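# Open printer door and remove build plate onto table

## Task

Swing the 3-D printer's door fully open so it stays open by itself; pull out the magnetic build plate (the thin sheet on the heated bed) with the printed part still sitting on it, and set the plate down flat on the printer's supporting surface, away from both the printer and its open door. At the end the printer must be in its original spot and orientation, every nearby object must be in its original spot and upright as before (a slight nudge that keeps it close to where it was is acceptable), nothing may rely on the robot to stay in place, and both grippers must release and pull away.

## Robot and tools

ROBOT AND FRAME
Two arms, left_arm and right_arm, each with six revolute joints and a parallel gripper. Their root links sit at (0, +0.300, 0) m and (0, -0.300, 0) m with identity orientation. All poses use one scene frame: origin on the tabletop halfway between the arms, +x pointing out over the table, +y toward left_arm, +z up. The names left and right refer to the arms only, not to sides of any picture.

execute_actions (argument actions, plus optional pictures true/false)
actions holds zero or one item.
- Empty list: nothing is commanded; the current state and camera images come back.
- Motion: {"rows": [...], "steps": n}. rows holds 1 to 15 rows; steps is 7 to 15 (default 15), each step lasting 1/30 s. Row k is used on step k; if rows run out, the final row is reused.
- Wait: {"steps": n} alone, n up to 300; it finishes once n steps have elapsed since the previous result, with your reply time counted in.
Every row is a single flat list of 14 numbers covering both arms, even if one arm stays still: left waist, shoulder, elbow, wrist pitch, wrist yaw, wrist roll, left opening, then the same seven for right_arm. The twelve joint numbers are absolute target angles in radians, in the same convention as the Joint positions line, not offsets. Openings are on a scale from -1 (shut) to +1 (wide open). Stated joint ranges per arm: waist -2.880..2.880, shoulder 0.000..3.142, elbow 0.000..3.019, wrist pitch -1.693..1.571, wrist yaw -1.571..1.571, wrist roll -2.094..2.094. A target beyond an end by more than 0.019 rad, and farther out than the last reported angle, gets the whole call rejected with nothing sent. True ends may differ from these by up to 0.019 rad; a request past the true end is clipped there and the result may print "joint sent to its limit" (possibly referring to an earlier action). No such line does not prove there is room left.
Pictures are included only for an empty actions list or when pictures is true.

MOTION BEHAVIOUR
Each step, the command sent to a joint stays within a fixed margin of its measured angle: 0.264 rad waist, 0.32 shoulder, 0.276 elbow, 0.33 wrist pitch, 0.186 wrist yaw, 0.522 wrist roll. If the targets would place a gripper over 70 mm from where it currently is, that arm's targets are pulled back proportionally. So large moves take several actions. The result is produced 7 steps before an action ends; those remaining steps run during your next reply. Between calls the arms keep heading to the last row sent until everything has nearly stopped (a stalled or very slow move counts as stopped) or a step is HELD; after that only a new action drives them further. Fingers already moving still finish opening or closing.

RESULT LINES
- State line `left_arm: …` | `right_arm: …`: each gripper's end_effector_position (m) and end_effector_quat_wxyz in the scene frame. The printed position can be somewhat wrong, more so when reaching far.
- Joint positions / Joint velocities: one block per arm, six joints (rad, rad/s) then the gap between the finger pads (m, m/s; 0.094 m is fully open).
- grip_measured: measured finger opening on the -1..+1 command scale; each gripper has its own fixed bias of up to about 1 mm.
- "joint command not followed": a clearance check altered or blocked some joint targets; the rest of the row still ran. HELD marks steps where your row, wholly or partly, was not sent.
- MOTOR HOT appears from 85 °C; at 100 °C an OVER-TEMPERATURE FAULT makes that arm and its gripper go limp until cooled, so it drops what it holds.

GRIPPER
Fingers extend along the gripper's +z axis and close along its y axis. end_effector_position is the midpoint between the pads, roughly 1 cm short of the fingertips. Away from ±1, the fingers go to where grip_measured would equal your number. To hold something, command an opening below grip_measured: around 0.03 lower holds firmly, a smaller gap holds more gently. Pad force tops out near 50 to 62 N (lower on some grippers) and is reduced for parts under about 2 mm thick, so the thin build plate is gripped weakly; first contact can spike briefly. Occasionally a held part gets tugged or a loose object gets pushed by an outside disturbance.

OTHER TOOLS
- zoom_image: camera (cam_high, cam_low, cam_left_wrist, cam_right_wrist) and region [x0, y0, x1, y1] in pixels of that camera's latest image, origin top-left, at most 504 by 504. Returns an enlarged view.
- show_instructions: no arguments; shows the scene's reference pages (here a printer card).
- read_manual: optional section, "licences" only; returns licence texts.
The goal must hold on its own afterwards.

CAMERAS
All 504x504: cam_high and cam_low are fixed pinhole views; cam_left_wrist and cam_right_wrist are fisheye cameras on the grippers.

THINGS TO AVOID
Knocking or placing anything off the table fails the task. Never let the arms collide or push on each other hard. Avoid dropping or slipping the plate, slamming the door, striking objects, or shoving the printer hard; keep the printer and surrounding items undisturbed. Do not hold loads longer than needed, to limit motor heating. Finish by opening the grippers and backing the arms away.

Each tool is called after ">>>" by a JSON object that holds its "api" and its "payload", one argument or row to a line.

Reference images:

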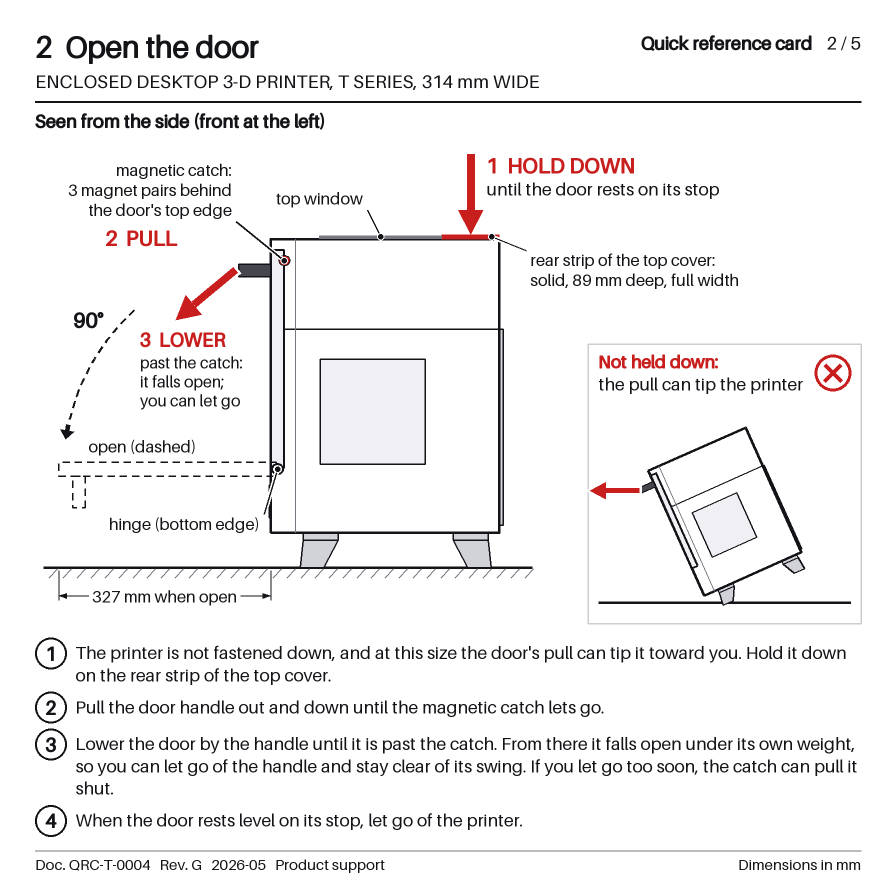

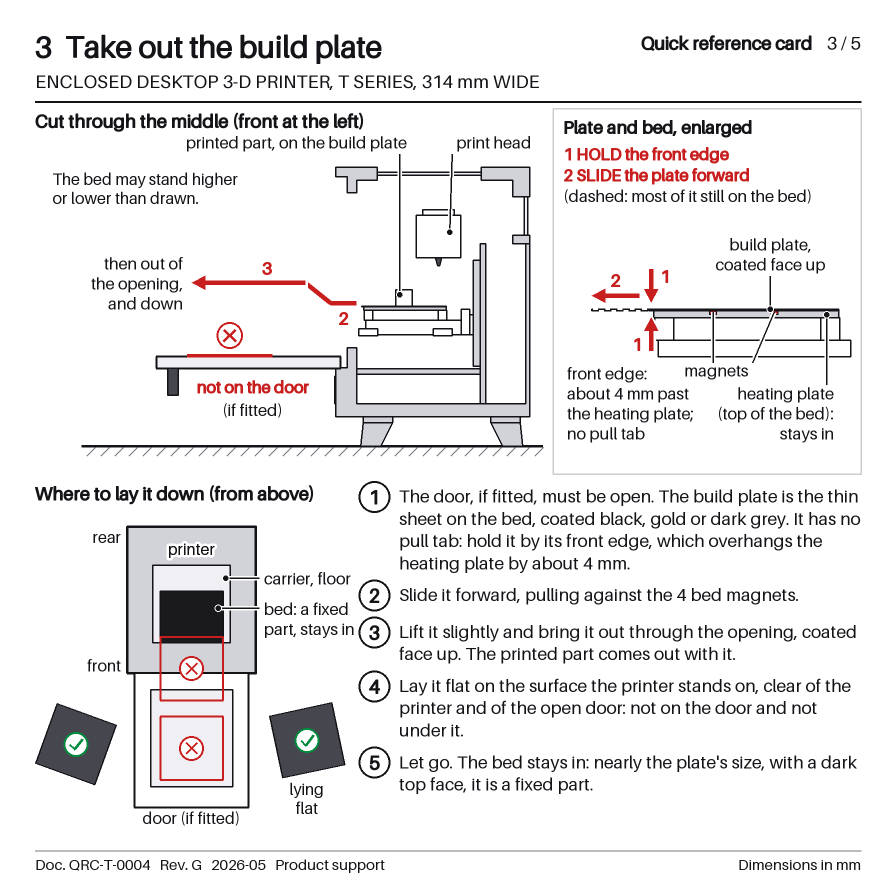

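## Session

>>> {"api": "execute_actions", "payload": {
  "actions": []
}}

Scene clock: 0.00 s of 4500.00 s.
left_arm: end_effector_position=(+0.5201, +0.2976, +0.4891) grip_measured=+1.000 end_effector_quat_wxyz=(+0.705, -0.006, +0.709, -0.006) | right_arm: end_effector_position=(+0.5185, -0.2996, +0.4962) grip_measured=+1.000 end_effector_quat_wxyz=(+0.706, +0.002, +0.708, -0.004)
Joint positions: left_arm=[-0.006  1.05   1.044  0.001 -0.006 -0.017  0.094] | right_arm=[ 0.007  1.045  1.059 -0.017  0.015 -0.002  0.094]
Joint velocities: left_arm=[-0.015 -0.005 -0.007  0.002  0.022  0.081  0.   ] | right_arm=[-0.005  0.005 -0.002  0.007 -0.007 -0.007  0.   ]

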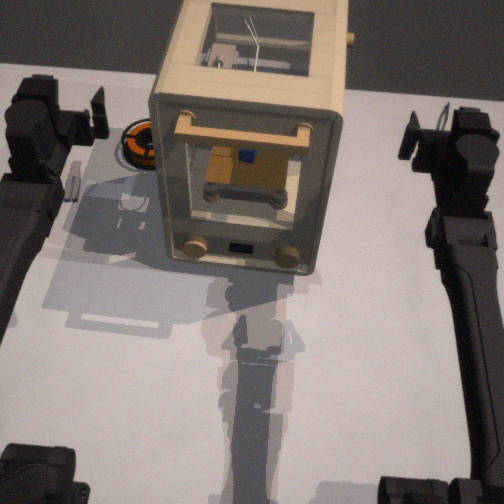

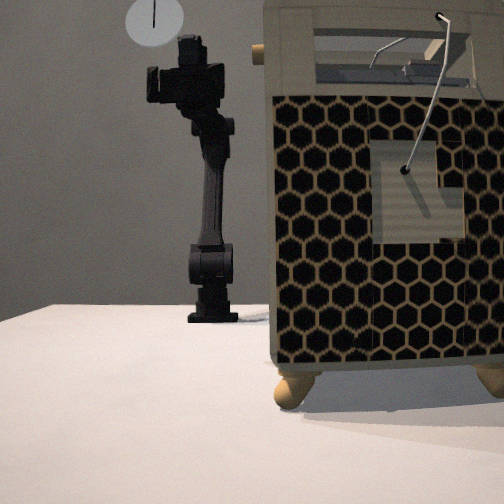

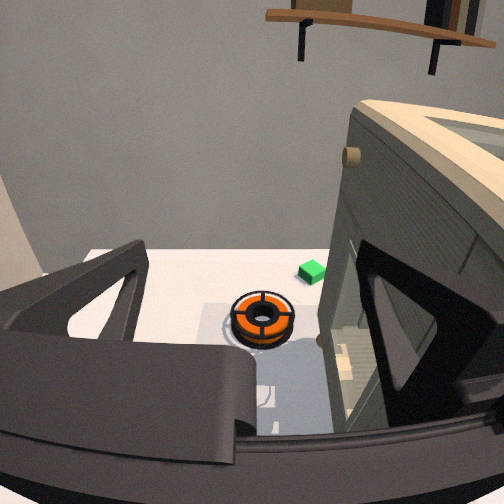

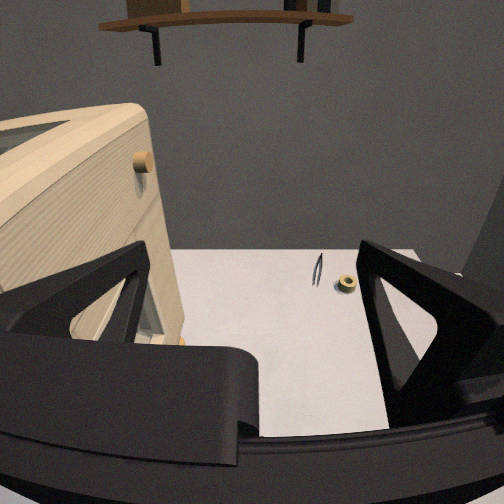

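>>> {"api": "zoom_image", "payload": {
  "camera": "cam_high",
  "region": [140, 70, 360, 290]
}}

Region (140, 70, 360, 290) of cam_high's 504x504 image, scaled by 2.291, with more detail than that image has.

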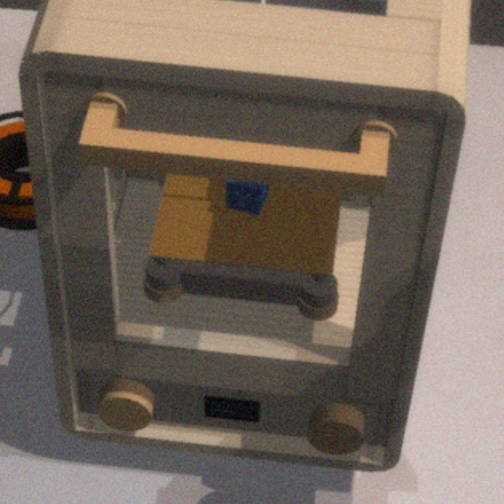

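>>> {"api": "execute_actions", "payload": {
  "actions": [
    {"rows":[[0,1.07,1.08,-0.03,0,0,0.8,-0.02,1.05,1.06,0,-0.03,0,0.9],[0,1.09,1.12,-0.05,0,0,0.6,-0.04,1.06,1.06,0,-0.07,0,0.8],[0,1.12,1.17,-0.09,0,0,0.4,-0.06,1.07,1.07,0,-0.12,0,0.7],[0,1.15,1.22,-0.12,0,0,0.2,-0.08,1.08,1.07,0.01,-0.17,0,0.6],[0,1.18,1.27,-0.16,0,0,0,-0.10,1.09,1.07,0.01,-0.22,0,0.5],[0,1.21,1.32,-0.19,0,0,-0.2,-0.12,1.10,1.08,0.02,-0.27,0,0.4],[0,1.24,1.37,-0.23,0,0,-0.4,-0.14,1.11,1.08,0.02,-0.32,0,0.3],[0,1.27,1.42,-0.26,0,0,-0.6,-0.15,1.12,1.09,0.03,-0.37,0,0.2],[0,1.30,1.47,-0.30,0,0,-0.8,-0.15,1.13,1.09,0.03,-0.42,0,0.2],[0,1.33,1.52,-0.33,0,0,-1,-0.15,1.14,1.10,0.04,-0.47,0,0.2],[0,1.36,1.57,-0.37,0,0,-1,-0.15,1.15,1.10,0.04,-0.52,0,0.2],[0,1.39,1.62,-0.40,0,0,-1,-0.15,1.16,1.10,0.05,-0.57,0,0.2],[0,1.42,1.67,-0.44,0,0,-1,-0.15,1.17,1.11,0.05,-0.62,0,0.2],[0,1.45,1.72,-0.47,0,0,-1,-0.15,1.18,1.11,0.06,-0.67,0,0.2],[0,1.48,1.78,-0.51,0,0,-1,-0.15,1.19,1.12,0.07,-0.73,0,0.2]]}
  ]
}}

>>> {"api": "execute_actions", "payload": {
  "actions": [
    {"rows":[[0,1.51,1.83,-0.55,0,0,-1,-0.15,1.20,1.12,0.07,-0.79,0,0.2],[0,1.54,1.89,-0.59,0,0,-1,-0.15,1.21,1.13,0.08,-0.85,0,0.2],[0,1.57,1.94,-0.63,0,0,-1,-0.15,1.22,1.13,0.09,-0.91,0,0.2],[0,1.60,2.0,-0.67,0,0,-1,-0.15,1.23,1.13,0.09,-0.97,0,0.2],[0,1.63,2.05,-0.71,0,0,-1,-0.15,1.24,1.14,0.10,-1.03,0,0.2],[0,1.66,2.11,-0.75,0,0,-1,-0.15,1.25,1.14,0.10,-1.09,0,0.2],[0,1.69,2.16,-0.79,0,0,-1,-0.15,1.26,1.15,0.11,-1.15,0,0.2],[0,1.72,2.22,-0.83,0,0,-1,-0.15,1.27,1.15,0.11,-1.21,0,0.2],[0,1.75,2.27,-0.87,0,0,-1,-0.15,1.28,1.16,0.12,-1.27,0,0.2],[0,1.78,2.33,-0.91,0,0,-1,-0.15,1.29,1.16,0.13,-1.33,0,0.2],[0,1.81,2.38,-0.95,0,0,-1,-0.15,1.30,1.16,0.13,-1.39,0,0.2],[0,1.84,2.43,-0.99,0,0,-1,-0.15,1.31,1.17,0.14,-1.44,0,0.2],[0,1.86,2.48,-1.02,0,0,-1,-0.15,1.315,1.17,0.14,-1.49,0,0.2],[0,1.88,2.52,-1.05,0,0,-1,-0.15,1.32,1.175,0.148,-1.53,0,0.2],[0,1.90,2.548,-1.067,0,0,-1,-0.15,1.323,1.175,0.148,-1.55,0,0.2]]}
  ]
}}

>>> {"api": "execute_actions", "payload": {
  "actions": [
    {"steps":25}
  ],
  "pictures": true
}}

Scene clock: 3.80 s of 4500.00 s.
left_arm: end_effector_position=(+0.5715, +0.2967, +0.4964) grip_measured=-0.475 end_effector_quat_wxyz=(+0.660, -0.002, +0.752, -0.004) | right_arm: end_effector_position=(+0.5208, -0.2985, +0.4877) grip_measured=+0.257 end_effector_quat_wxyz=(+0.698, -0.078, +0.708, +0.079)
Joint positions: left_arm=[-0.006  1.195  1.249 -0.184 -0.002 -0.01   0.025] | right_arm=[-0.101  1.068  1.059 -0.006 -0.322 -0.002  0.059]
Joint velocities: left_arm=[ 0.005  1.148  1.614 -0.969  0.037  0.007 -0.251] | right_arm=[-0.689  0.259 -0.012  0.149 -1.311  0.007 -0.111]
Steps of this call (steps 1 to 90: nothing new was sent; then 0.53 s passed at rest; steps 91 to 98: the first 8 steps of this action). Readings (joint positions):
91: left_arm=[-0.006 1.050 1.044 -0.002 -0.005 -0.016] | right_arm=[0.005 1.045 1.059 -0.017 -0.003 -0.002]
92: left_arm=[-0.006 1.052 1.045 -0.010 -0.004 -0.015] | right_arm=[0.001 1.045 1.059 -0.017 -0.036 -0.002]
94: left_arm=[-0.006 1.071 1.071 -0.055 -0.003 -0.012] | right_arm=[-0.019 1.046 1.059 -0.017 -0.126 -0.002]
98: the state above

Scene clock: 4.30 s of 4500.00 s.
left_arm: end_effector_position=(+0.7095, +0.2959, +0.5644) grip_measured=-0.979 end_effector_quat_wxyz=(+0.576, -0.002, +0.817, -0.003) | right_arm: end_effector_position=(+0.5012, -0.2198, +0.4376) grip_measured=+0.202 end_effector_quat_wxyz=(+0.597, -0.320, +0.644, +0.356)
Joint positions: left_arm=[-0.006  1.664  2.057 -0.735 -0.002 -0.009  0.001] | right_arm=[-0.155  1.238  1.078  0.074 -1.153 -0.002  0.056]
Joint velocities: left_arm=[ 0.005  0.874  1.639 -1.199 -0.022 -0.022  0.001] | right_arm=[-0.005  0.269  0.164  0.149 -1.59   0.022 -0.001]
Steps of this call (steps 1 to 7: the last 7 steps of your previous action; steps 8 to 15: the first 8 steps of this action). Readings (joint positions):
8: left_arm=[-0.006 1.457 1.667 -0.460 -0.002 -0.009] | right_arm=[-0.155 1.168 1.059 0.033 -0.733 -0.002]
9: left_arm=[-0.006 1.486 1.721 -0.499 -0.002 -0.009] | right_arm=[-0.155 1.179 1.059 0.038 -0.793 -0.002]
11: left_arm=[-0.006 1.547 1.831 -0.577 -0.002 -0.009] | right_arm=[-0.155 1.200 1.062 0.052 -0.913 -0.002]
15: the state above

Scene clock: 5.13 s of 4500.00 s.
left_arm: end_effector_position=(+0.7489, +0.2957, +0.5616) grip_measured=-0.979 end_effector_quat_wxyz=(+0.520, -0.002, +0.854, -0.003) | right_arm: end_effector_position=(+0.4632, -0.1990, +0.4363) grip_measured=+0.202 end_effector_quat_wxyz=(+0.527, -0.436, +0.557, +0.470)
Joint positions: left_arm=[-0.006  1.906  2.484 -1.055 -0.002 -0.009  0.001] | right_arm=[-0.155  1.308  1.117  0.124 -1.547 -0.002  0.056]
Joint velocities: left_arm=[-0.005 -0.005 -0.007 -0.002  0.022 -0.037 -0.   ] | right_arm=[-0.015  0.005  0.007 -0.012 -0.007  0.022 -0.   ]
Kept back: nothing.
Steps of this call (steps 1 to 7: the last 7 steps of your previous action; steps 8 to 25: the robot went on to your last target). Readings (joint positions):
1: left_arm=[-0.006 1.693 2.113 -0.775 -0.002 -0.009] | right_arm=[-0.155 1.246 1.085 0.080 -1.213 -0.002]
2: left_arm=[-0.006 1.722 2.169 -0.815 -0.002 -0.009] | right_arm=[-0.155 1.255 1.091 0.087 -1.273 -0.002]
4: left_arm=[-0.006 1.779 2.280 -0.894 -0.002 -0.009] | right_arm=[-0.155 1.272 1.103 0.102 -1.389 -0.002]
8: left_arm=[-0.006 1.875 2.457 -1.018 -0.002 -0.009] | right_arm=[-0.155 1.299 1.117 0.121 -1.537 -0.002]
25: the state above

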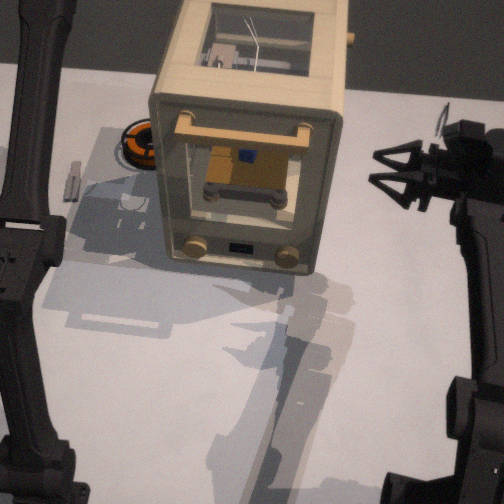

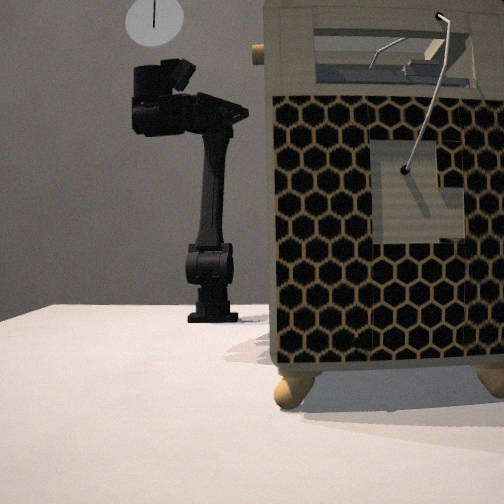

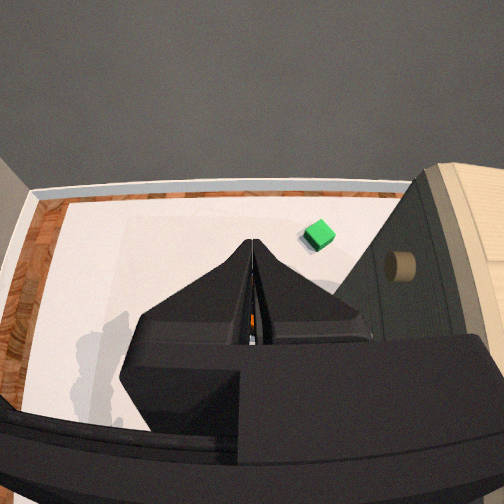

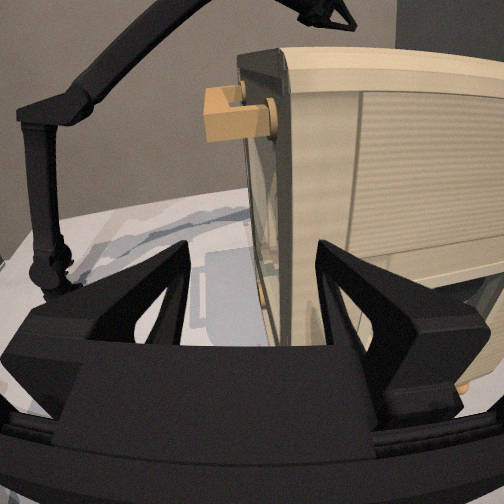

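>>> {"api": "execute_actions", "payload": {
  "actions": [
    {"rows":[[0,1.90,2.57,-1.07,0,0,-1,-0.15,1.33,1.19,0.148,-1.55,0.1,0.2],[0,1.91,2.59,-1.07,0,0,-1,-0.15,1.33,1.20,0.148,-1.55,0.22,0.2],[-0.02,1.92,2.61,-1.08,0,0,-1,-0.15,1.335,1.21,0.148,-1.55,0.35,0.2],[-0.035,1.93,2.63,-1.08,0,0,-1,-0.15,1.34,1.22,0.148,-1.55,0.48,0.2],[-0.05,1.94,2.65,-1.09,0,0,-1,-0.14,1.345,1.23,0.148,-1.55,0.61,0.2],[-0.065,1.95,2.67,-1.09,0,0,-1,-0.13,1.35,1.24,0.148,-1.55,0.74,0.2],[-0.08,1.96,2.69,-1.10,0,0,-1,-0.12,1.355,1.25,0.148,-1.55,0.87,0.2],[-0.10,1.97,2.71,-1.10,0,0,-1,-0.11,1.36,1.26,0.148,-1.55,1.0,0.2],[-0.12,1.98,2.73,-1.11,0,0,-1,-0.10,1.36,1.27,0.148,-1.55,1.13,0.2],[-0.14,1.99,2.75,-1.11,0,0,-1,-0.09,1.36,1.28,0.148,-1.55,1.26,0.2],[-0.155,2.0,2.76,-1.115,0,0,-1,-0.075,1.36,1.28,0.148,-1.55,1.38,0.2],[-0.17,2.0,2.76,-1.115,0,0,-1,-0.06,1.36,1.28,0.148,-1.55,1.48,0.2],[-0.185,2.0,2.76,-1.115,0,0,-1,-0.04,1.36,1.28,0.148,-1.55,1.55,0.2],[-0.2,2.0,2.76,-1.115,0,0,-1,-0.02,1.36,1.28,0.148,-1.54,1.575,0.2],[-0.205,2.0,2.76,-1.115,0,0,-1,-0.01,1.36,1.28,0.148,-1.53,1.575,0.2]]}
  ]
}}

>>> {"api": "execute_actions", "payload": {
  "actions": [
    {"steps":20}
  ],
  "pictures": true
}}

Scene clock: 6.20 s of 4500.00 s.
left_arm: end_effector_position=(+0.7494, +0.2776, +0.5941) grip_measured=-0.979 end_effector_quat_wxyz=(+0.546, +0.008, +0.838, -0.009) | right_arm: end_effector_position=(+0.4733, -0.1976, +0.4582) grip_measured=+0.202 end_effector_quat_wxyz=(+0.400, -0.294, +0.643, +0.583)
Joint positions: left_arm=[-0.03   1.947  2.612 -1.081 -0.002 -0.009  0.001] | right_arm=[-0.149  1.328  1.184  0.125 -1.547  0.523  0.056]
Joint velocities: left_arm=[-0.337  0.2    0.637 -0.095 -0.007 -0.066 -0.   ] | right_arm=[0.132 0.122 0.364 0.002 0.066 2.747 0.   ]
Steps of this call (steps 1 to 15: the robot went on to your last target; steps 16 to 24: nothing new was sent; steps 25 to 32: the first 8 steps of this action). Readings (joint positions):
25: left_arm=[-0.006 1.906 2.487 -1.056 -0.002 -0.009] | right_arm=[-0.155 1.308 1.118 0.124 -1.547 0.010]
26: left_arm=[-0.006 1.908 2.493 -1.058 -0.002 -0.009] | right_arm=[-0.155 1.309 1.121 0.124 -1.547 0.042]
28: left_arm=[-0.007 1.919 2.524 -1.065 -0.002 -0.009] | right_arm=[-0.155 1.313 1.136 0.124 -1.547 0.161]
32: the state above

Scene clock: 6.87 s of 4500.00 s.
left_arm: end_effector_position=(+0.7408, +0.1388, +0.5999) grip_measured=-0.979 end_effector_quat_wxyz=(+0.551, +0.086, +0.828, -0.062) | right_arm: end_effector_position=(+0.4623, -0.1300, +0.4731) grip_measured=+0.202 end_effector_quat_wxyz=(+0.029, +0.000, +0.707, +0.707)
Joint positions: left_arm=[-0.213  1.999  2.705 -1.103  0.002 -0.007  0.001] | right_arm=[-0.003  1.34   1.229  0.126 -1.533  1.544  0.056]
Joint velocities: left_arm=[ 0.044  0.005  0.007 -0.032 -0.022  0.037  0.001] | right_arm=[-0.015 -0.005 -0.007  0.012  0.081  0.242  0.001]
Kept back: nothing.
Steps of this call (steps 1 to 7: the last 7 steps of your previous action; steps 8 to 20: the robot went on to your last target). Readings (joint positions):
1: left_arm=[-0.043 1.954 2.634 -1.085 -0.002 -0.009] | right_arm=[-0.143 1.332 1.196 0.125 -1.547 0.619]
2: left_arm=[-0.060 1.962 2.657 -1.089 -0.002 -0.009] | right_arm=[-0.134 1.335 1.207 0.125 -1.547 0.716]
4: left_arm=[-0.101 1.975 2.692 -1.095 -0.002 -0.009] | right_arm=[-0.111 1.339 1.223 0.125 -1.547 0.909]
8: left_arm=[-0.192 1.984 2.705 -1.100 -0.001 -0.009] | right_arm=[-0.043 1.340 1.229 0.126 -1.535 1.267]
20: the state above

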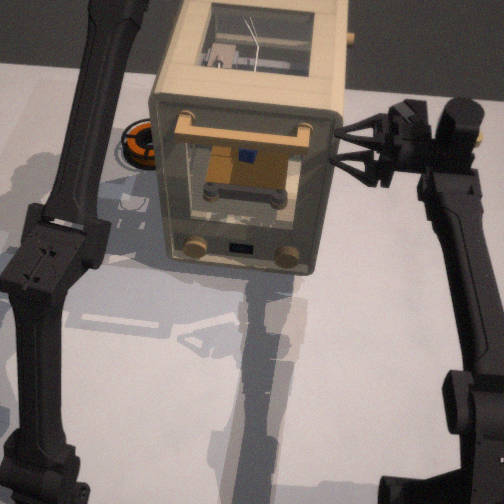

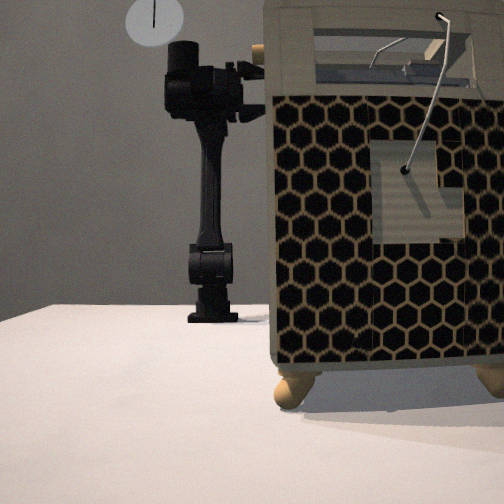

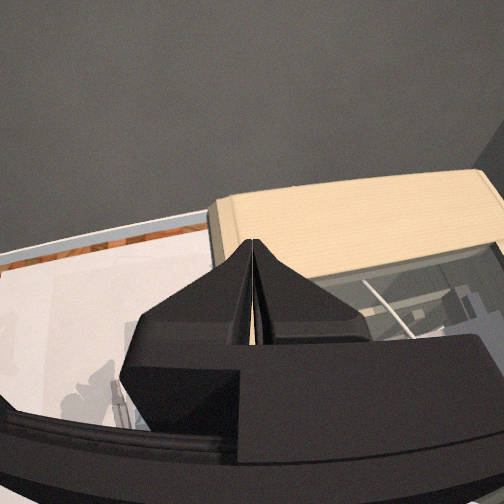

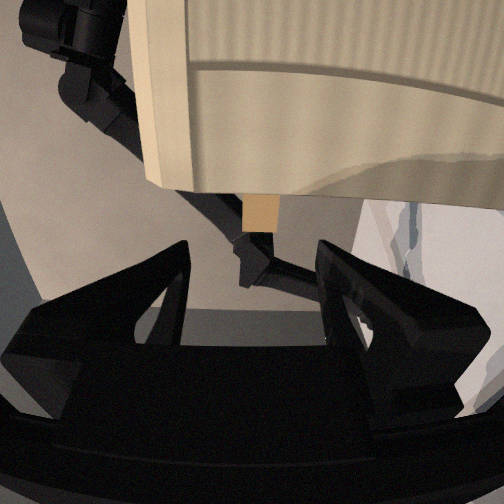

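>>> {"api": "execute_actions", "payload": {
  "actions": [
    {"rows":[[-0.22,2.01,2.76,-1.115,0,0,-1,0.01,1.365,1.28,0.148,-1.52,1.575,0.2],[-0.23,2.015,2.76,-1.115,0,0,-1,0.02,1.37,1.28,0.148,-1.51,1.575,0.2],[-0.24,2.02,2.76,-1.115,0,0,-1,0.03,1.37,1.28,0.148,-1.50,1.575,0.2],[-0.245,2.025,2.76,-1.115,0,0,-1,0.04,1.37,1.28,0.148,-1.49,1.575,0.2],[-0.245,2.03,2.76,-1.115,0,0,-1,0.05,1.37,1.28,0.148,-1.48,1.575,0.2],[-0.245,2.035,2.76,-1.115,0,0,-1,0.06,1.37,1.28,0.148,-1.47,1.575,0.2],[-0.245,2.04,2.76,-1.115,0,0,-1,0.07,1.37,1.28,0.148,-1.46,1.575,0.2],[-0.245,2.045,2.76,-1.115,0,0,-1,0.08,1.37,1.28,0.148,-1.45,1.575,0.2],[-0.245,2.05,2.76,-1.115,0,0,-1,0.09,1.37,1.28,0.148,-1.44,1.575,0.2],[-0.245,2.055,2.76,-1.115,0,0,-1,0.10,1.37,1.28,0.148,-1.43,1.575,0.2],[-0.245,2.06,2.76,-1.115,0,0,-1,0.105,1.37,1.28,0.148,-1.42,1.575,0.2],[-0.245,2.065,2.76,-1.115,0,0,-1,0.11,1.37,1.28,0.148,-1.41,1.575,0.2],[-0.245,2.07,2.76,-1.115,0,0,-1,0.115,1.37,1.28,0.148,-1.40,1.575,0.2],[-0.245,2.075,2.76,-1.115,0,0,-1,0.12,1.37,1.28,0.148,-1.40,1.575,0.2],[-0.245,2.08,2.76,-1.115,0,0,-1,0.125,1.37,1.28,0.148,-1.40,1.575,0.2]]}
  ]
}}

>>> {"api": "execute_actions", "payload": {
  "actions": [
    {"steps":18}
  ],
  "pictures": true
}}

Scene clock: 7.70 s of 4500.00 s.
left_arm: end_effector_position=(+0.7446, +0.1267, +0.5897) grip_measured=-0.979 end_effector_quat_wxyz=(+0.545, +0.092, +0.831, -0.065) | right_arm: end_effector_position=(+0.4697, -0.1122, +0.4702) grip_measured=+0.202 end_effector_quat_wxyz=(+0.031, +0.021, +0.707, +0.707)
Joint positions: left_arm=[-0.228  2.012  2.705 -1.103  0.001 -0.007  0.001] | right_arm=[ 0.037  1.347  1.229  0.126 -1.462  1.564  0.056]
Joint velocities: left_arm=[-0.122  0.142 -0.007 -0.022  0.037 -0.022 -0.   ] | right_arm=[ 0.357  0.024 -0.007 -0.012  0.33  -0.095 -0.001]
Steps of this call (steps 1 to 17: the robot went on to your last target; steps 18 to 25: the first 8 steps of this action). Readings (joint positions):
18: left_arm=[-0.211 1.999 2.705 -1.103 0.002 -0.007] | right_arm=[-0.003 1.340 1.229 0.126 -1.529 1.564]
19: left_arm=[-0.211 1.999 2.705 -1.103 0.002 -0.007] | right_arm=[-0.003 1.341 1.229 0.126 -1.521 1.564]
21: left_arm=[-0.214 2.001 2.705 -1.103 0.001 -0.007] | right_arm=[0.002 1.342 1.229 0.126 -1.502 1.564]
25: the state above

Scene clock: 8.30 s of 4500.00 s.
left_arm: end_effector_position=(+0.7769, +0.1095, +0.5268) grip_measured=-0.979 end_effector_quat_wxyz=(+0.509, +0.100, +0.852, -0.064) | right_arm: end_effector_position=(+0.4636, -0.0743, +0.4690) grip_measured=+0.202 end_effector_quat_wxyz=(+0.021, +0.013, +0.707, +0.707)
Joint positions: left_arm=[-0.24   2.095  2.705 -1.103  0.001 -0.007  0.001] | right_arm=[ 0.119  1.35   1.229  0.126 -1.403  1.564  0.056]
Joint velocities: left_arm=[-0.005 -0.015 -0.012  0.007  0.022 -0.007 -0.   ] | right_arm=[-0.005 -0.005 -0.032  0.012  0.037 -0.066  0.   ]
Kept back: nothing.
Steps of this call (steps 1 to 7: the last 7 steps of your previous action; steps 8 to 18: the robot went on to your last target). Readings (joint positions):
1: left_arm=[-0.232 2.017 2.705 -1.103 0.001 -0.007] | right_arm=[0.049 1.348 1.229 0.126 -1.452 1.564]
2: left_arm=[-0.235 2.023 2.705 -1.103 0.001 -0.007] | right_arm=[0.062 1.349 1.229 0.126 -1.442 1.564]
4: left_arm=[-0.239 2.036 2.705 -1.103 0.001 -0.007] | right_arm=[0.087 1.350 1.229 0.126 -1.422 1.564]
8: left_arm=[-0.240 2.065 2.705 -1.103 0.001 -0.007] | right_arm=[0.115 1.350 1.229 0.126 -1.404 1.564]
18: the state above

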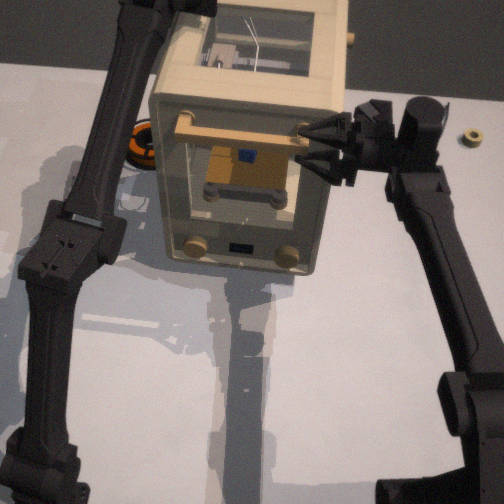

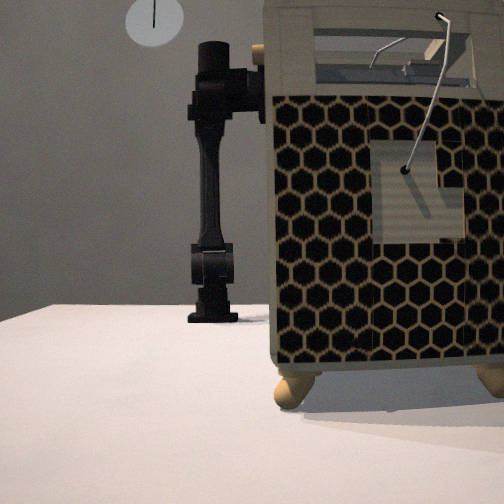

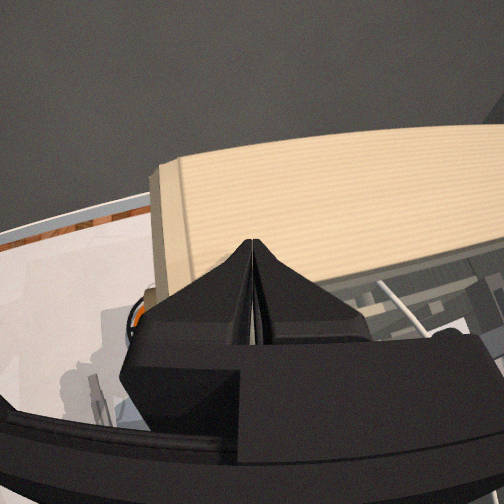

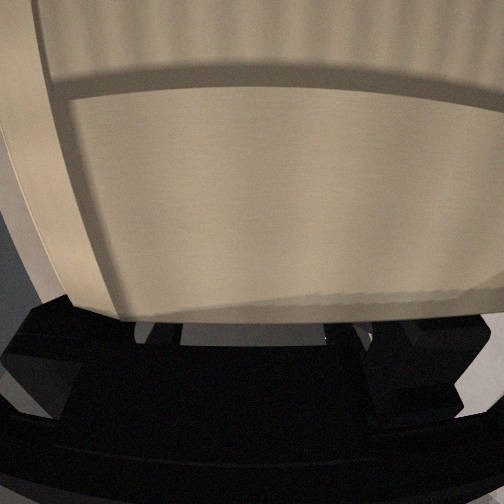

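>>> {"api": "execute_actions", "payload": {
  "actions": [
    {"rows":[[-0.245,2.09,2.75,-1.12,0,0,-1,0.125,1.37,1.28,0.148,-1.40,1.575,0.05],[-0.245,2.10,2.74,-1.12,0,0,-1,0.125,1.37,1.28,0.148,-1.40,1.575,-0.1],[-0.245,2.105,2.73,-1.125,0,0,-1,0.125,1.37,1.28,0.148,-1.40,1.575,-0.25],[-0.245,2.11,2.72,-1.13,0,0,-1,0.125,1.37,1.28,0.148,-1.40,1.575,-0.35],[-0.245,2.115,2.71,-1.13,0,0,-1,0.125,1.37,1.28,0.148,-1.40,1.575,-0.42],[-0.245,2.12,2.70,-1.135,0,0,-1,0.125,1.37,1.28,0.148,-1.40,1.575,-0.48],[-0.245,2.125,2.69,-1.14,0,0,-1,0.125,1.37,1.28,0.148,-1.40,1.575,-0.52],[-0.245,2.13,2.68,-1.145,0,0,-1,0.125,1.37,1.28,0.148,-1.40,1.575,-0.55],[-0.245,2.14,2.67,-1.15,0,0,-1,0.125,1.37,1.28,0.148,-1.40,1.575,-0.58],[-0.245,2.15,2.66,-1.155,0,0,-1,0.125,1.37,1.28,0.148,-1.40,1.575,-0.61],[-0.245,2.16,2.65,-1.16,0,0,-1,0.125,1.37,1.28,0.148,-1.40,1.575,-0.66]]}
  ]
}}

>>> {"api": "execute_actions", "payload": {
  "actions": [
    {"steps":14}
  ],
  "pictures": true
}}

>>> {"api": "zoom_image", "payload": {
  "camera": "cam_high",
  "region": [260, 70, 420, 210]
}}

Scene clock: 9.17 s of 4500.00 s.
left_arm: end_effector_position=(+0.7766, +0.1096, +0.5223) grip_measured=-0.979 end_effector_quat_wxyz=(+0.503, +0.100, +0.856, -0.063) | right_arm: end_effector_position=(+0.4636, -0.0743, +0.4690) grip_measured=-0.530 end_effector_quat_wxyz=(+0.021, +0.013, +0.707, +0.707)
Joint positions: left_arm=[-0.24   2.097  2.705 -1.114  0.001 -0.007  0.001] | right_arm=[ 0.119  1.35   1.229  0.126 -1.403  1.564  0.022]
Joint velocities: left_arm=[ 0.005 -0.015 -0.027  0.007  0.022  0.081 -0.   ] | right_arm=[ 0.005 -0.005 -0.007  0.002 -0.022  0.037 -0.036]
Steps of this call (steps 1 to 15: the robot went on to your last target; steps 16 to 18: nothing new was sent; steps 19 to 26: the first 8 steps of this action). Readings (joint positions):
19: left_arm=[-0.240 2.095 2.705 -1.103 0.001 -0.007] | right_arm=[0.119 1.350 1.229 0.126 -1.403 1.564]
20: left_arm=[-0.240 2.095 2.705 -1.105 0.001 -0.007] | right_arm=[0.119 1.350 1.229 0.126 -1.403 1.564]
22: left_arm=[-0.240 2.096 2.705 -1.110 0.001 -0.007] | right_arm=[0.119 1.350 1.229 0.126 -1.403 1.564]
26: the state above

Scene clock: 9.63 s of 4500.00 s.
left_arm: end_effector_position=(+0.7771, +0.1095, +0.5199) grip_measured=-0.979 end_effector_quat_wxyz=(+0.502, +0.100, +0.857, -0.063) | right_arm: end_effector_position=(+0.4637, -0.0743, +0.4690) grip_measured=-0.594 end_effector_quat_wxyz=(+0.020, +0.014, +0.707, +0.707)
Joint positions: left_arm=[-0.24   2.097  2.7   -1.114  0.001 -0.007  0.001] | right_arm=[ 0.119  1.35   1.229  0.126 -1.403  1.566  0.019]
Joint velocities: left_arm=[-0.015 -0.005  0.012 -0.002 -0.007  0.037  0.   ] | right_arm=[ 0.005 -0.005 -0.002 -0.012 -0.037 -0.007  0.   ]
Kept back: nothing.
Steps of this call (steps 1 to 7: the last 7 steps of your previous action; steps 8 to 14: the robot went on to your last target). Readings (joint positions):
1: left_arm=[-0.240 2.097 2.703 -1.114 0.001 -0.007] | right_arm=[0.119 1.350 1.229 0.126 -1.403 1.564]
2: left_arm=[-0.240 2.097 2.701 -1.114 0.001 -0.007] | right_arm=[0.119 1.350 1.229 0.126 -1.403 1.566]
4: left_arm=[-0.240 2.097 2.700 -1.114 0.001 -0.007] | right_arm=[0.119 1.350 1.229 0.126 -1.403 1.566]
8: left_arm=[-0.240 2.097 2.700 -1.114 0.001 -0.007] | right_arm=[0.119 1.350 1.229 0.126 -1.403 1.566]
14: the state above

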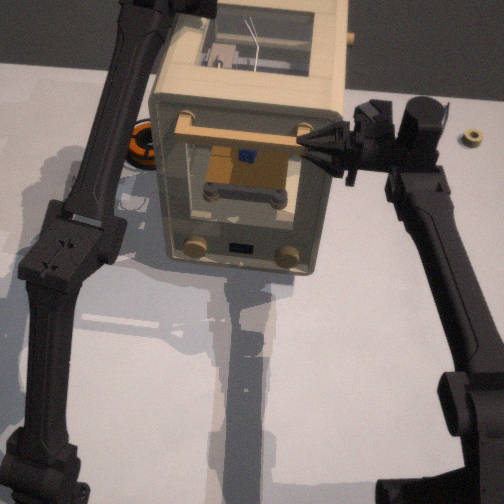

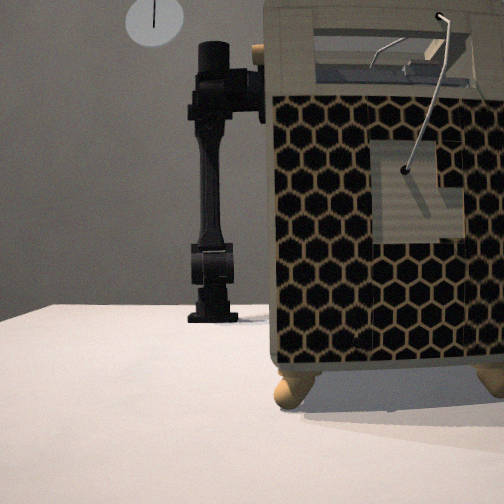

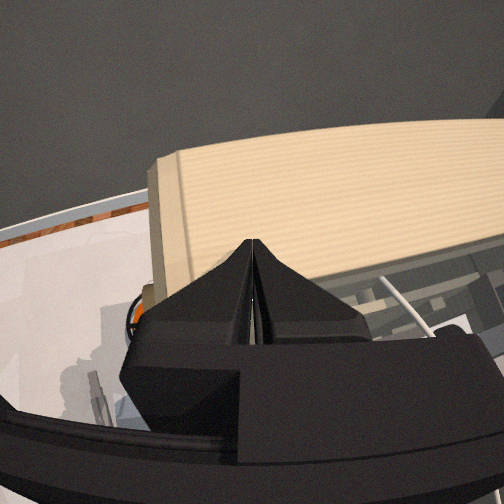

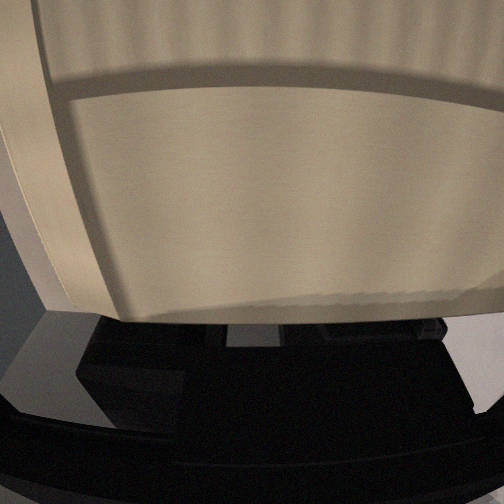

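Region (260, 70, 420, 210) of cam_high's 504x504 image, scaled by 3.150, with more detail than that image has; it fills the top 441 rows of this view, and the rest is white.

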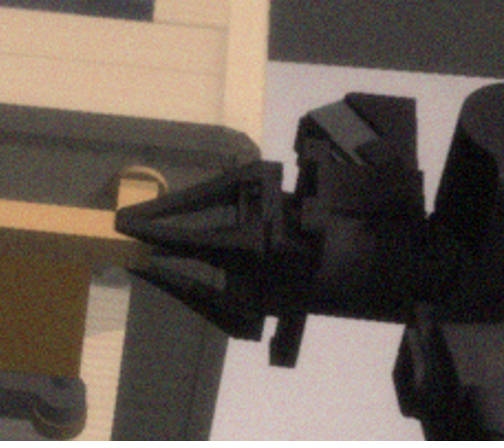

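>>> {"api": "execute_actions", "payload": {
  "actions": [
    {"rows":[[-0.245,2.16,2.65,-1.16,0,0,-1,0.125,1.355,1.25,0.14,-1.41,1.566,-0.66],[-0.245,2.16,2.65,-1.16,0,0,-1,0.127,1.345,1.23,0.14,-1.42,1.56,-0.66],[-0.245,2.16,2.65,-1.16,0,0,-1,0.129,1.335,1.22,0.14,-1.43,1.55,-0.66],[-0.245,2.16,2.65,-1.16,0,0,-1,0.131,1.328,1.21,0.14,-1.44,1.54,-0.66],[-0.245,2.16,2.65,-1.16,0,0,-1,0.133,1.321,1.20,0.14,-1.45,1.53,-0.66],[-0.245,2.16,2.65,-1.16,0,0,-1,0.135,1.314,1.195,0.14,-1.46,1.52,-0.66],[-0.245,2.16,2.65,-1.16,0,0,-1,0.137,1.307,1.19,0.14,-1.47,1.51,-0.66],[-0.245,2.16,2.65,-1.16,0,0,-1,0.139,1.30,1.185,0.14,-1.48,1.50,-0.66],[-0.245,2.16,2.65,-1.16,0,0,-1,0.141,1.293,1.18,0.14,-1.48,1.49,-0.66],[-0.245,2.16,2.65,-1.16,0,0,-1,0.143,1.286,1.175,0.14,-1.48,1.48,-0.66],[-0.245,2.16,2.65,-1.16,0,0,-1,0.145,1.279,1.17,0.14,-1.48,1.47,-0.66],[-0.245,2.16,2.65,-1.16,0,0,-1,0.145,1.272,1.165,0.14,-1.48,1.47,-0.66],[-0.245,2.16,2.65,-1.16,0,0,-1,0.145,1.265,1.16,0.14,-1.48,1.47,-0.66],[-0.245,2.16,2.65,-1.16,0,0,-1,0.145,1.258,1.155,0.14,-1.48,1.47,-0.66],[-0.245,2.16,2.65,-1.16,0,0,-1,0.145,1.25,1.15,0.14,-1.48,1.47,-0.66]]}
  ]
}}

>>> {"api": "execute_actions", "payload": {
  "actions": [
    {"steps":14}
  ],
  "pictures": true
}}

Scene clock: 10.80 s of 4500.00 s.
left_arm: end_effector_position=(+0.7771, +0.1095, +0.5199) grip_measured=-0.979 end_effector_quat_wxyz=(+0.502, +0.100, +0.857, -0.063) | right_arm: end_effector_position=(+0.4611, -0.0743, +0.4681) grip_measured=-0.594 end_effector_quat_wxyz=(+0.019, +0.007, +0.707, +0.707)
Joint positions: left_arm=[-0.24   2.097  2.7   -1.114  0.001 -0.007  0.001] | right_arm=[ 0.119  1.349  1.226  0.126 -1.415  1.556  0.019]
Joint velocities: left_arm=[ 0.005 -0.005 -0.012  0.002  0.007 -0.007 -0.001] | right_arm=[-0.005 -0.005 -0.012  0.002 -0.037  0.051  0.001]
Steps of this call (steps 1 to 15: the robot went on to your last target; steps 16 to 27: nothing new was sent; steps 28 to 35: the first 8 steps of this action). Readings (joint positions):
28: left_arm=[-0.240 2.097 2.700 -1.114 0.001 -0.007] | right_arm=[0.119 1.350 1.229 0.126 -1.404 1.566]
29: left_arm=[-0.240 2.097 2.700 -1.114 0.001 -0.007] | right_arm=[0.119 1.350 1.229 0.126 -1.405 1.566]
31: left_arm=[-0.240 2.097 2.700 -1.114 0.001 -0.007] | right_arm=[0.119 1.350 1.228 0.126 -1.409 1.565]
35: the state above

Scene clock: 11.27 s of 4500.00 s.
left_arm: end_effector_position=(+0.7771, +0.1095, +0.5199) grip_measured=-0.979 end_effector_quat_wxyz=(+0.502, +0.100, +0.857, -0.063) | right_arm: end_effector_position=(+0.4239, -0.0729, +0.4609) grip_measured=-0.594 end_effector_quat_wxyz=(+0.037, -0.050, +0.706, +0.706)
Joint positions: left_arm=[-0.24   2.097  2.7   -1.114  0.001 -0.007  0.001] | right_arm=[ 0.13   1.279  1.144  0.128 -1.459  1.442  0.019]
Joint velocities: left_arm=[ 0.005  0.005 -0.002  0.007 -0.007  0.007  0.   ] | right_arm=[-0.015 -0.015 -0.002  0.007  0.037  0.037  0.   ]
Kept back: nothing.
Steps of this call (steps 1 to 7: the last 7 steps of your previous action; steps 8 to 14: the robot went on to your last target). Readings (joint positions):
1: left_arm=[-0.240 2.097 2.700 -1.114 0.001 -0.007] | right_arm=[0.119 1.348 1.224 0.126 -1.414 1.553]
2: left_arm=[-0.240 2.097 2.700 -1.114 0.001 -0.007] | right_arm=[0.119 1.347 1.223 0.126 -1.413 1.551]
4: left_arm=[-0.240 2.097 2.700 -1.114 0.001 -0.007] | right_arm=[0.119 1.342 1.219 0.126 -1.408 1.546]
8: left_arm=[-0.240 2.097 2.700 -1.114 0.001 -0.007] | right_arm=[0.127 1.297 1.166 0.128 -1.455 1.482]
14: the state above

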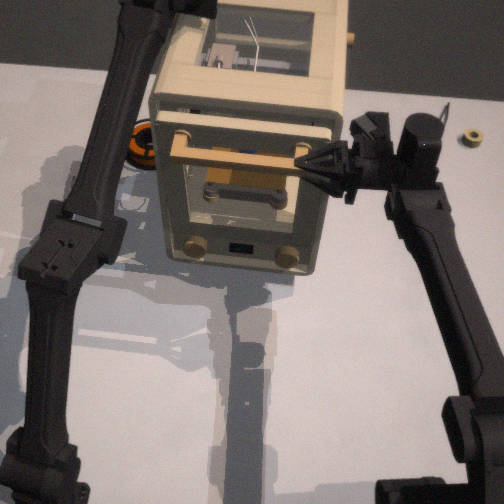

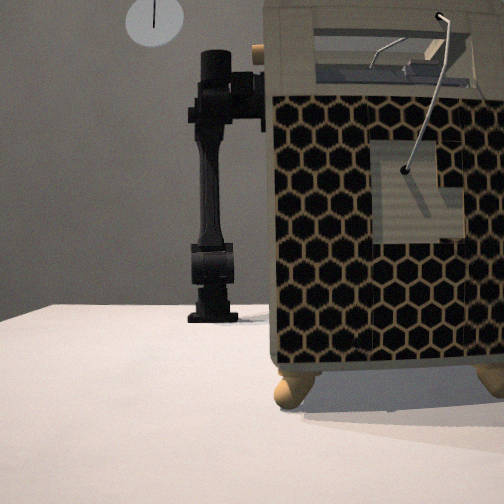

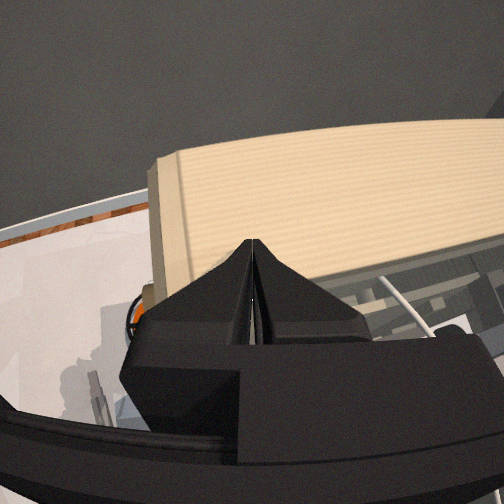

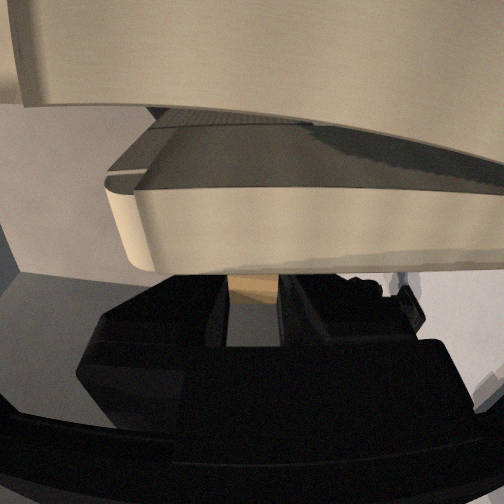

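>>> {"api": "execute_actions", "payload": {
  "actions": [
    {"rows":[[-0.245,2.16,2.65,-1.16,0,0,-1,0.146,1.24,1.135,0.15,-1.45,1.43,-0.66],[-0.245,2.16,2.65,-1.16,0,0,-1,0.148,1.225,1.115,0.155,-1.43,1.41,-0.66],[-0.245,2.16,2.65,-1.16,0,0,-1,0.151,1.207,1.092,0.16,-1.41,1.39,-0.66],[-0.245,2.16,2.65,-1.16,0,0,-1,0.154,1.188,1.068,0.164,-1.40,1.365,-0.66],[-0.245,2.16,2.65,-1.16,0,0,-1,0.157,1.168,1.044,0.168,-1.39,1.34,-0.66],[-0.245,2.16,2.65,-1.16,0,0,-1,0.160,1.148,1.02,0.172,-1.38,1.315,-0.66],[-0.245,2.16,2.65,-1.16,0,0,-1,0.163,1.128,0.996,0.176,-1.37,1.29,-0.66],[-0.245,2.16,2.65,-1.16,0,0,-1,0.167,1.109,0.972,0.181,-1.36,1.26,-0.66],[-0.245,2.16,2.65,-1.16,0,0,-1,0.171,1.09,0.947,0.187,-1.355,1.23,-0.66],[-0.245,2.16,2.65,-1.16,0,0,-1,0.176,1.071,0.922,0.193,-1.35,1.20,-0.66],[-0.245,2.16,2.65,-1.16,0,0,-1,0.181,1.052,0.897,0.199,-1.345,1.17,-0.66],[-0.245,2.16,2.65,-1.16,0,0,-1,0.186,1.033,0.872,0.205,-1.34,1.14,-0.66],[-0.245,2.16,2.65,-1.16,0,0,-1,0.19,1.014,0.847,0.212,-1.335,1.11,-0.66],[-0.245,2.16,2.65,-1.16,0,0,-1,0.195,0.996,0.822,0.218,-1.33,1.085,-0.66],[-0.245,2.16,2.65,-1.16,0,0,-1,0.20,0.978,0.797,0.225,-1.325,1.06,-0.66]]}
  ]
}}

>>> {"api": "execute_actions", "payload": {
  "actions": [
    {"steps":14}
  ],
  "pictures": true
}}

Scene clock: 12.03 s of 4500.00 s.
left_arm: end_effector_position=(+0.7771, +0.1095, +0.5199) grip_measured=-0.979 end_effector_quat_wxyz=(+0.502, +0.100, +0.857, -0.063) | right_arm: end_effector_position=(+0.3919, -0.0716, +0.4485) grip_measured=-0.594 end_effector_quat_wxyz=(+0.097, -0.068, +0.704, +0.701)
Joint positions: left_arm=[-0.24   2.097  2.7   -1.114  0.001 -0.007  0.001] | right_arm=[ 0.147  1.171  1.02   0.154 -1.381  1.34   0.019]
Joint velocities: left_arm=[ 0.005 -0.024 -0.002  0.007 -0.051 -0.037  0.   ] | right_arm=[ 0.132 -0.689 -0.75   0.168  0.315 -0.784 -0.001]
Steps of this call (steps 1 to 15: the robot went on to your last target; steps 16 to 23: the first 8 steps of this action). Readings (joint positions):
16: left_arm=[-0.240 2.097 2.700 -1.114 0.001 -0.007] | right_arm=[0.130 1.278 1.143 0.129 -1.453 1.438]
17: left_arm=[-0.240 2.097 2.700 -1.114 0.001 -0.007] | right_arm=[0.130 1.275 1.139 0.129 -1.442 1.436]
19: left_arm=[-0.240 2.097 2.700 -1.114 0.001 -0.007] | right_arm=[0.133 1.254 1.116 0.135 -1.422 1.423]
23: the state above

Scene clock: 12.50 s of 4500.00 s.
left_arm: end_effector_position=(+0.7771, +0.1095, +0.5199) grip_measured=-0.979 end_effector_quat_wxyz=(+0.502, +0.100, +0.857, -0.063) | right_arm: end_effector_position=(+0.3207, -0.0690, +0.4063) grip_measured=-0.594 end_effector_quat_wxyz=(+0.194, -0.162, +0.688, +0.680)
Joint positions: left_arm=[-0.24   2.097  2.7   -1.114  0.001 -0.007  0.001] | right_arm=[ 0.189  0.988  0.784  0.201 -1.336  1.059  0.019]
Joint velocities: left_arm=[-0.024 -0.015 -0.002 -0.027  0.037 -0.007  0.   ] | right_arm=[-0.005 -0.024  0.007 -0.022 -0.051 -0.037  0.001]
Kept back: nothing.
Steps of this call (steps 1 to 7: the last 7 steps of your previous action; steps 8 to 14: the robot went on to your last target). Readings (joint positions):
1: left_arm=[-0.240 2.097 2.700 -1.114 0.001 -0.007] | right_arm=[0.152 1.149 0.994 0.159 -1.373 1.313]
2: left_arm=[-0.240 2.097 2.700 -1.114 0.001 -0.007] | right_arm=[0.156 1.127 0.967 0.164 -1.366 1.285]
4: left_arm=[-0.240 2.097 2.700 -1.114 0.001 -0.007] | right_arm=[0.164 1.087 0.916 0.176 -1.357 1.228]
8: left_arm=[-0.240 2.097 2.700 -1.114 0.001 -0.007] | right_arm=[0.182 1.012 0.818 0.199 -1.339 1.117]
14: the state above

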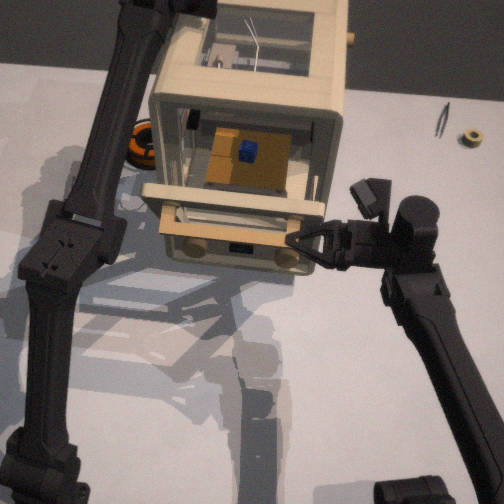

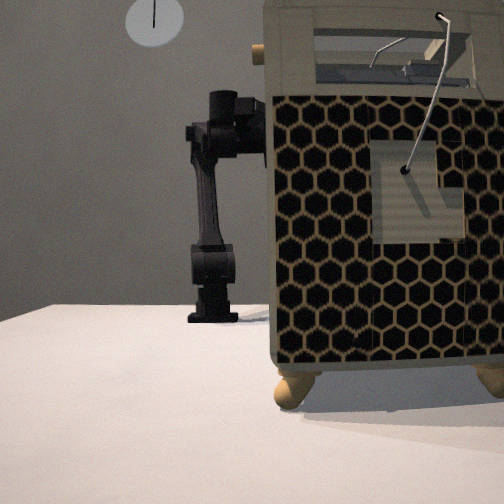

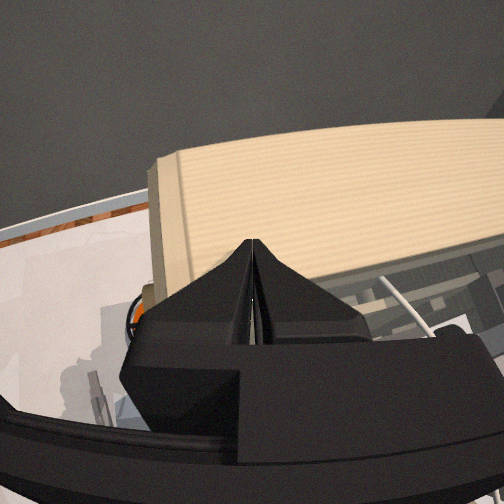

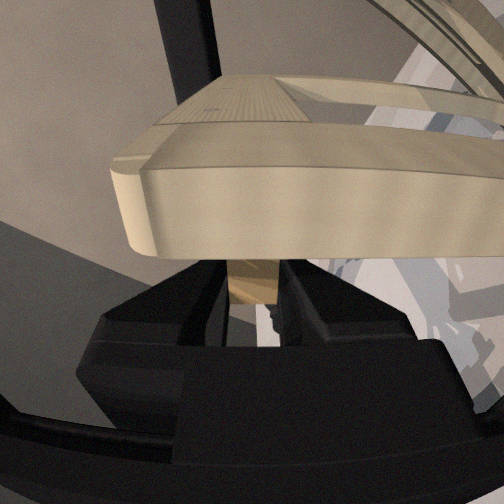

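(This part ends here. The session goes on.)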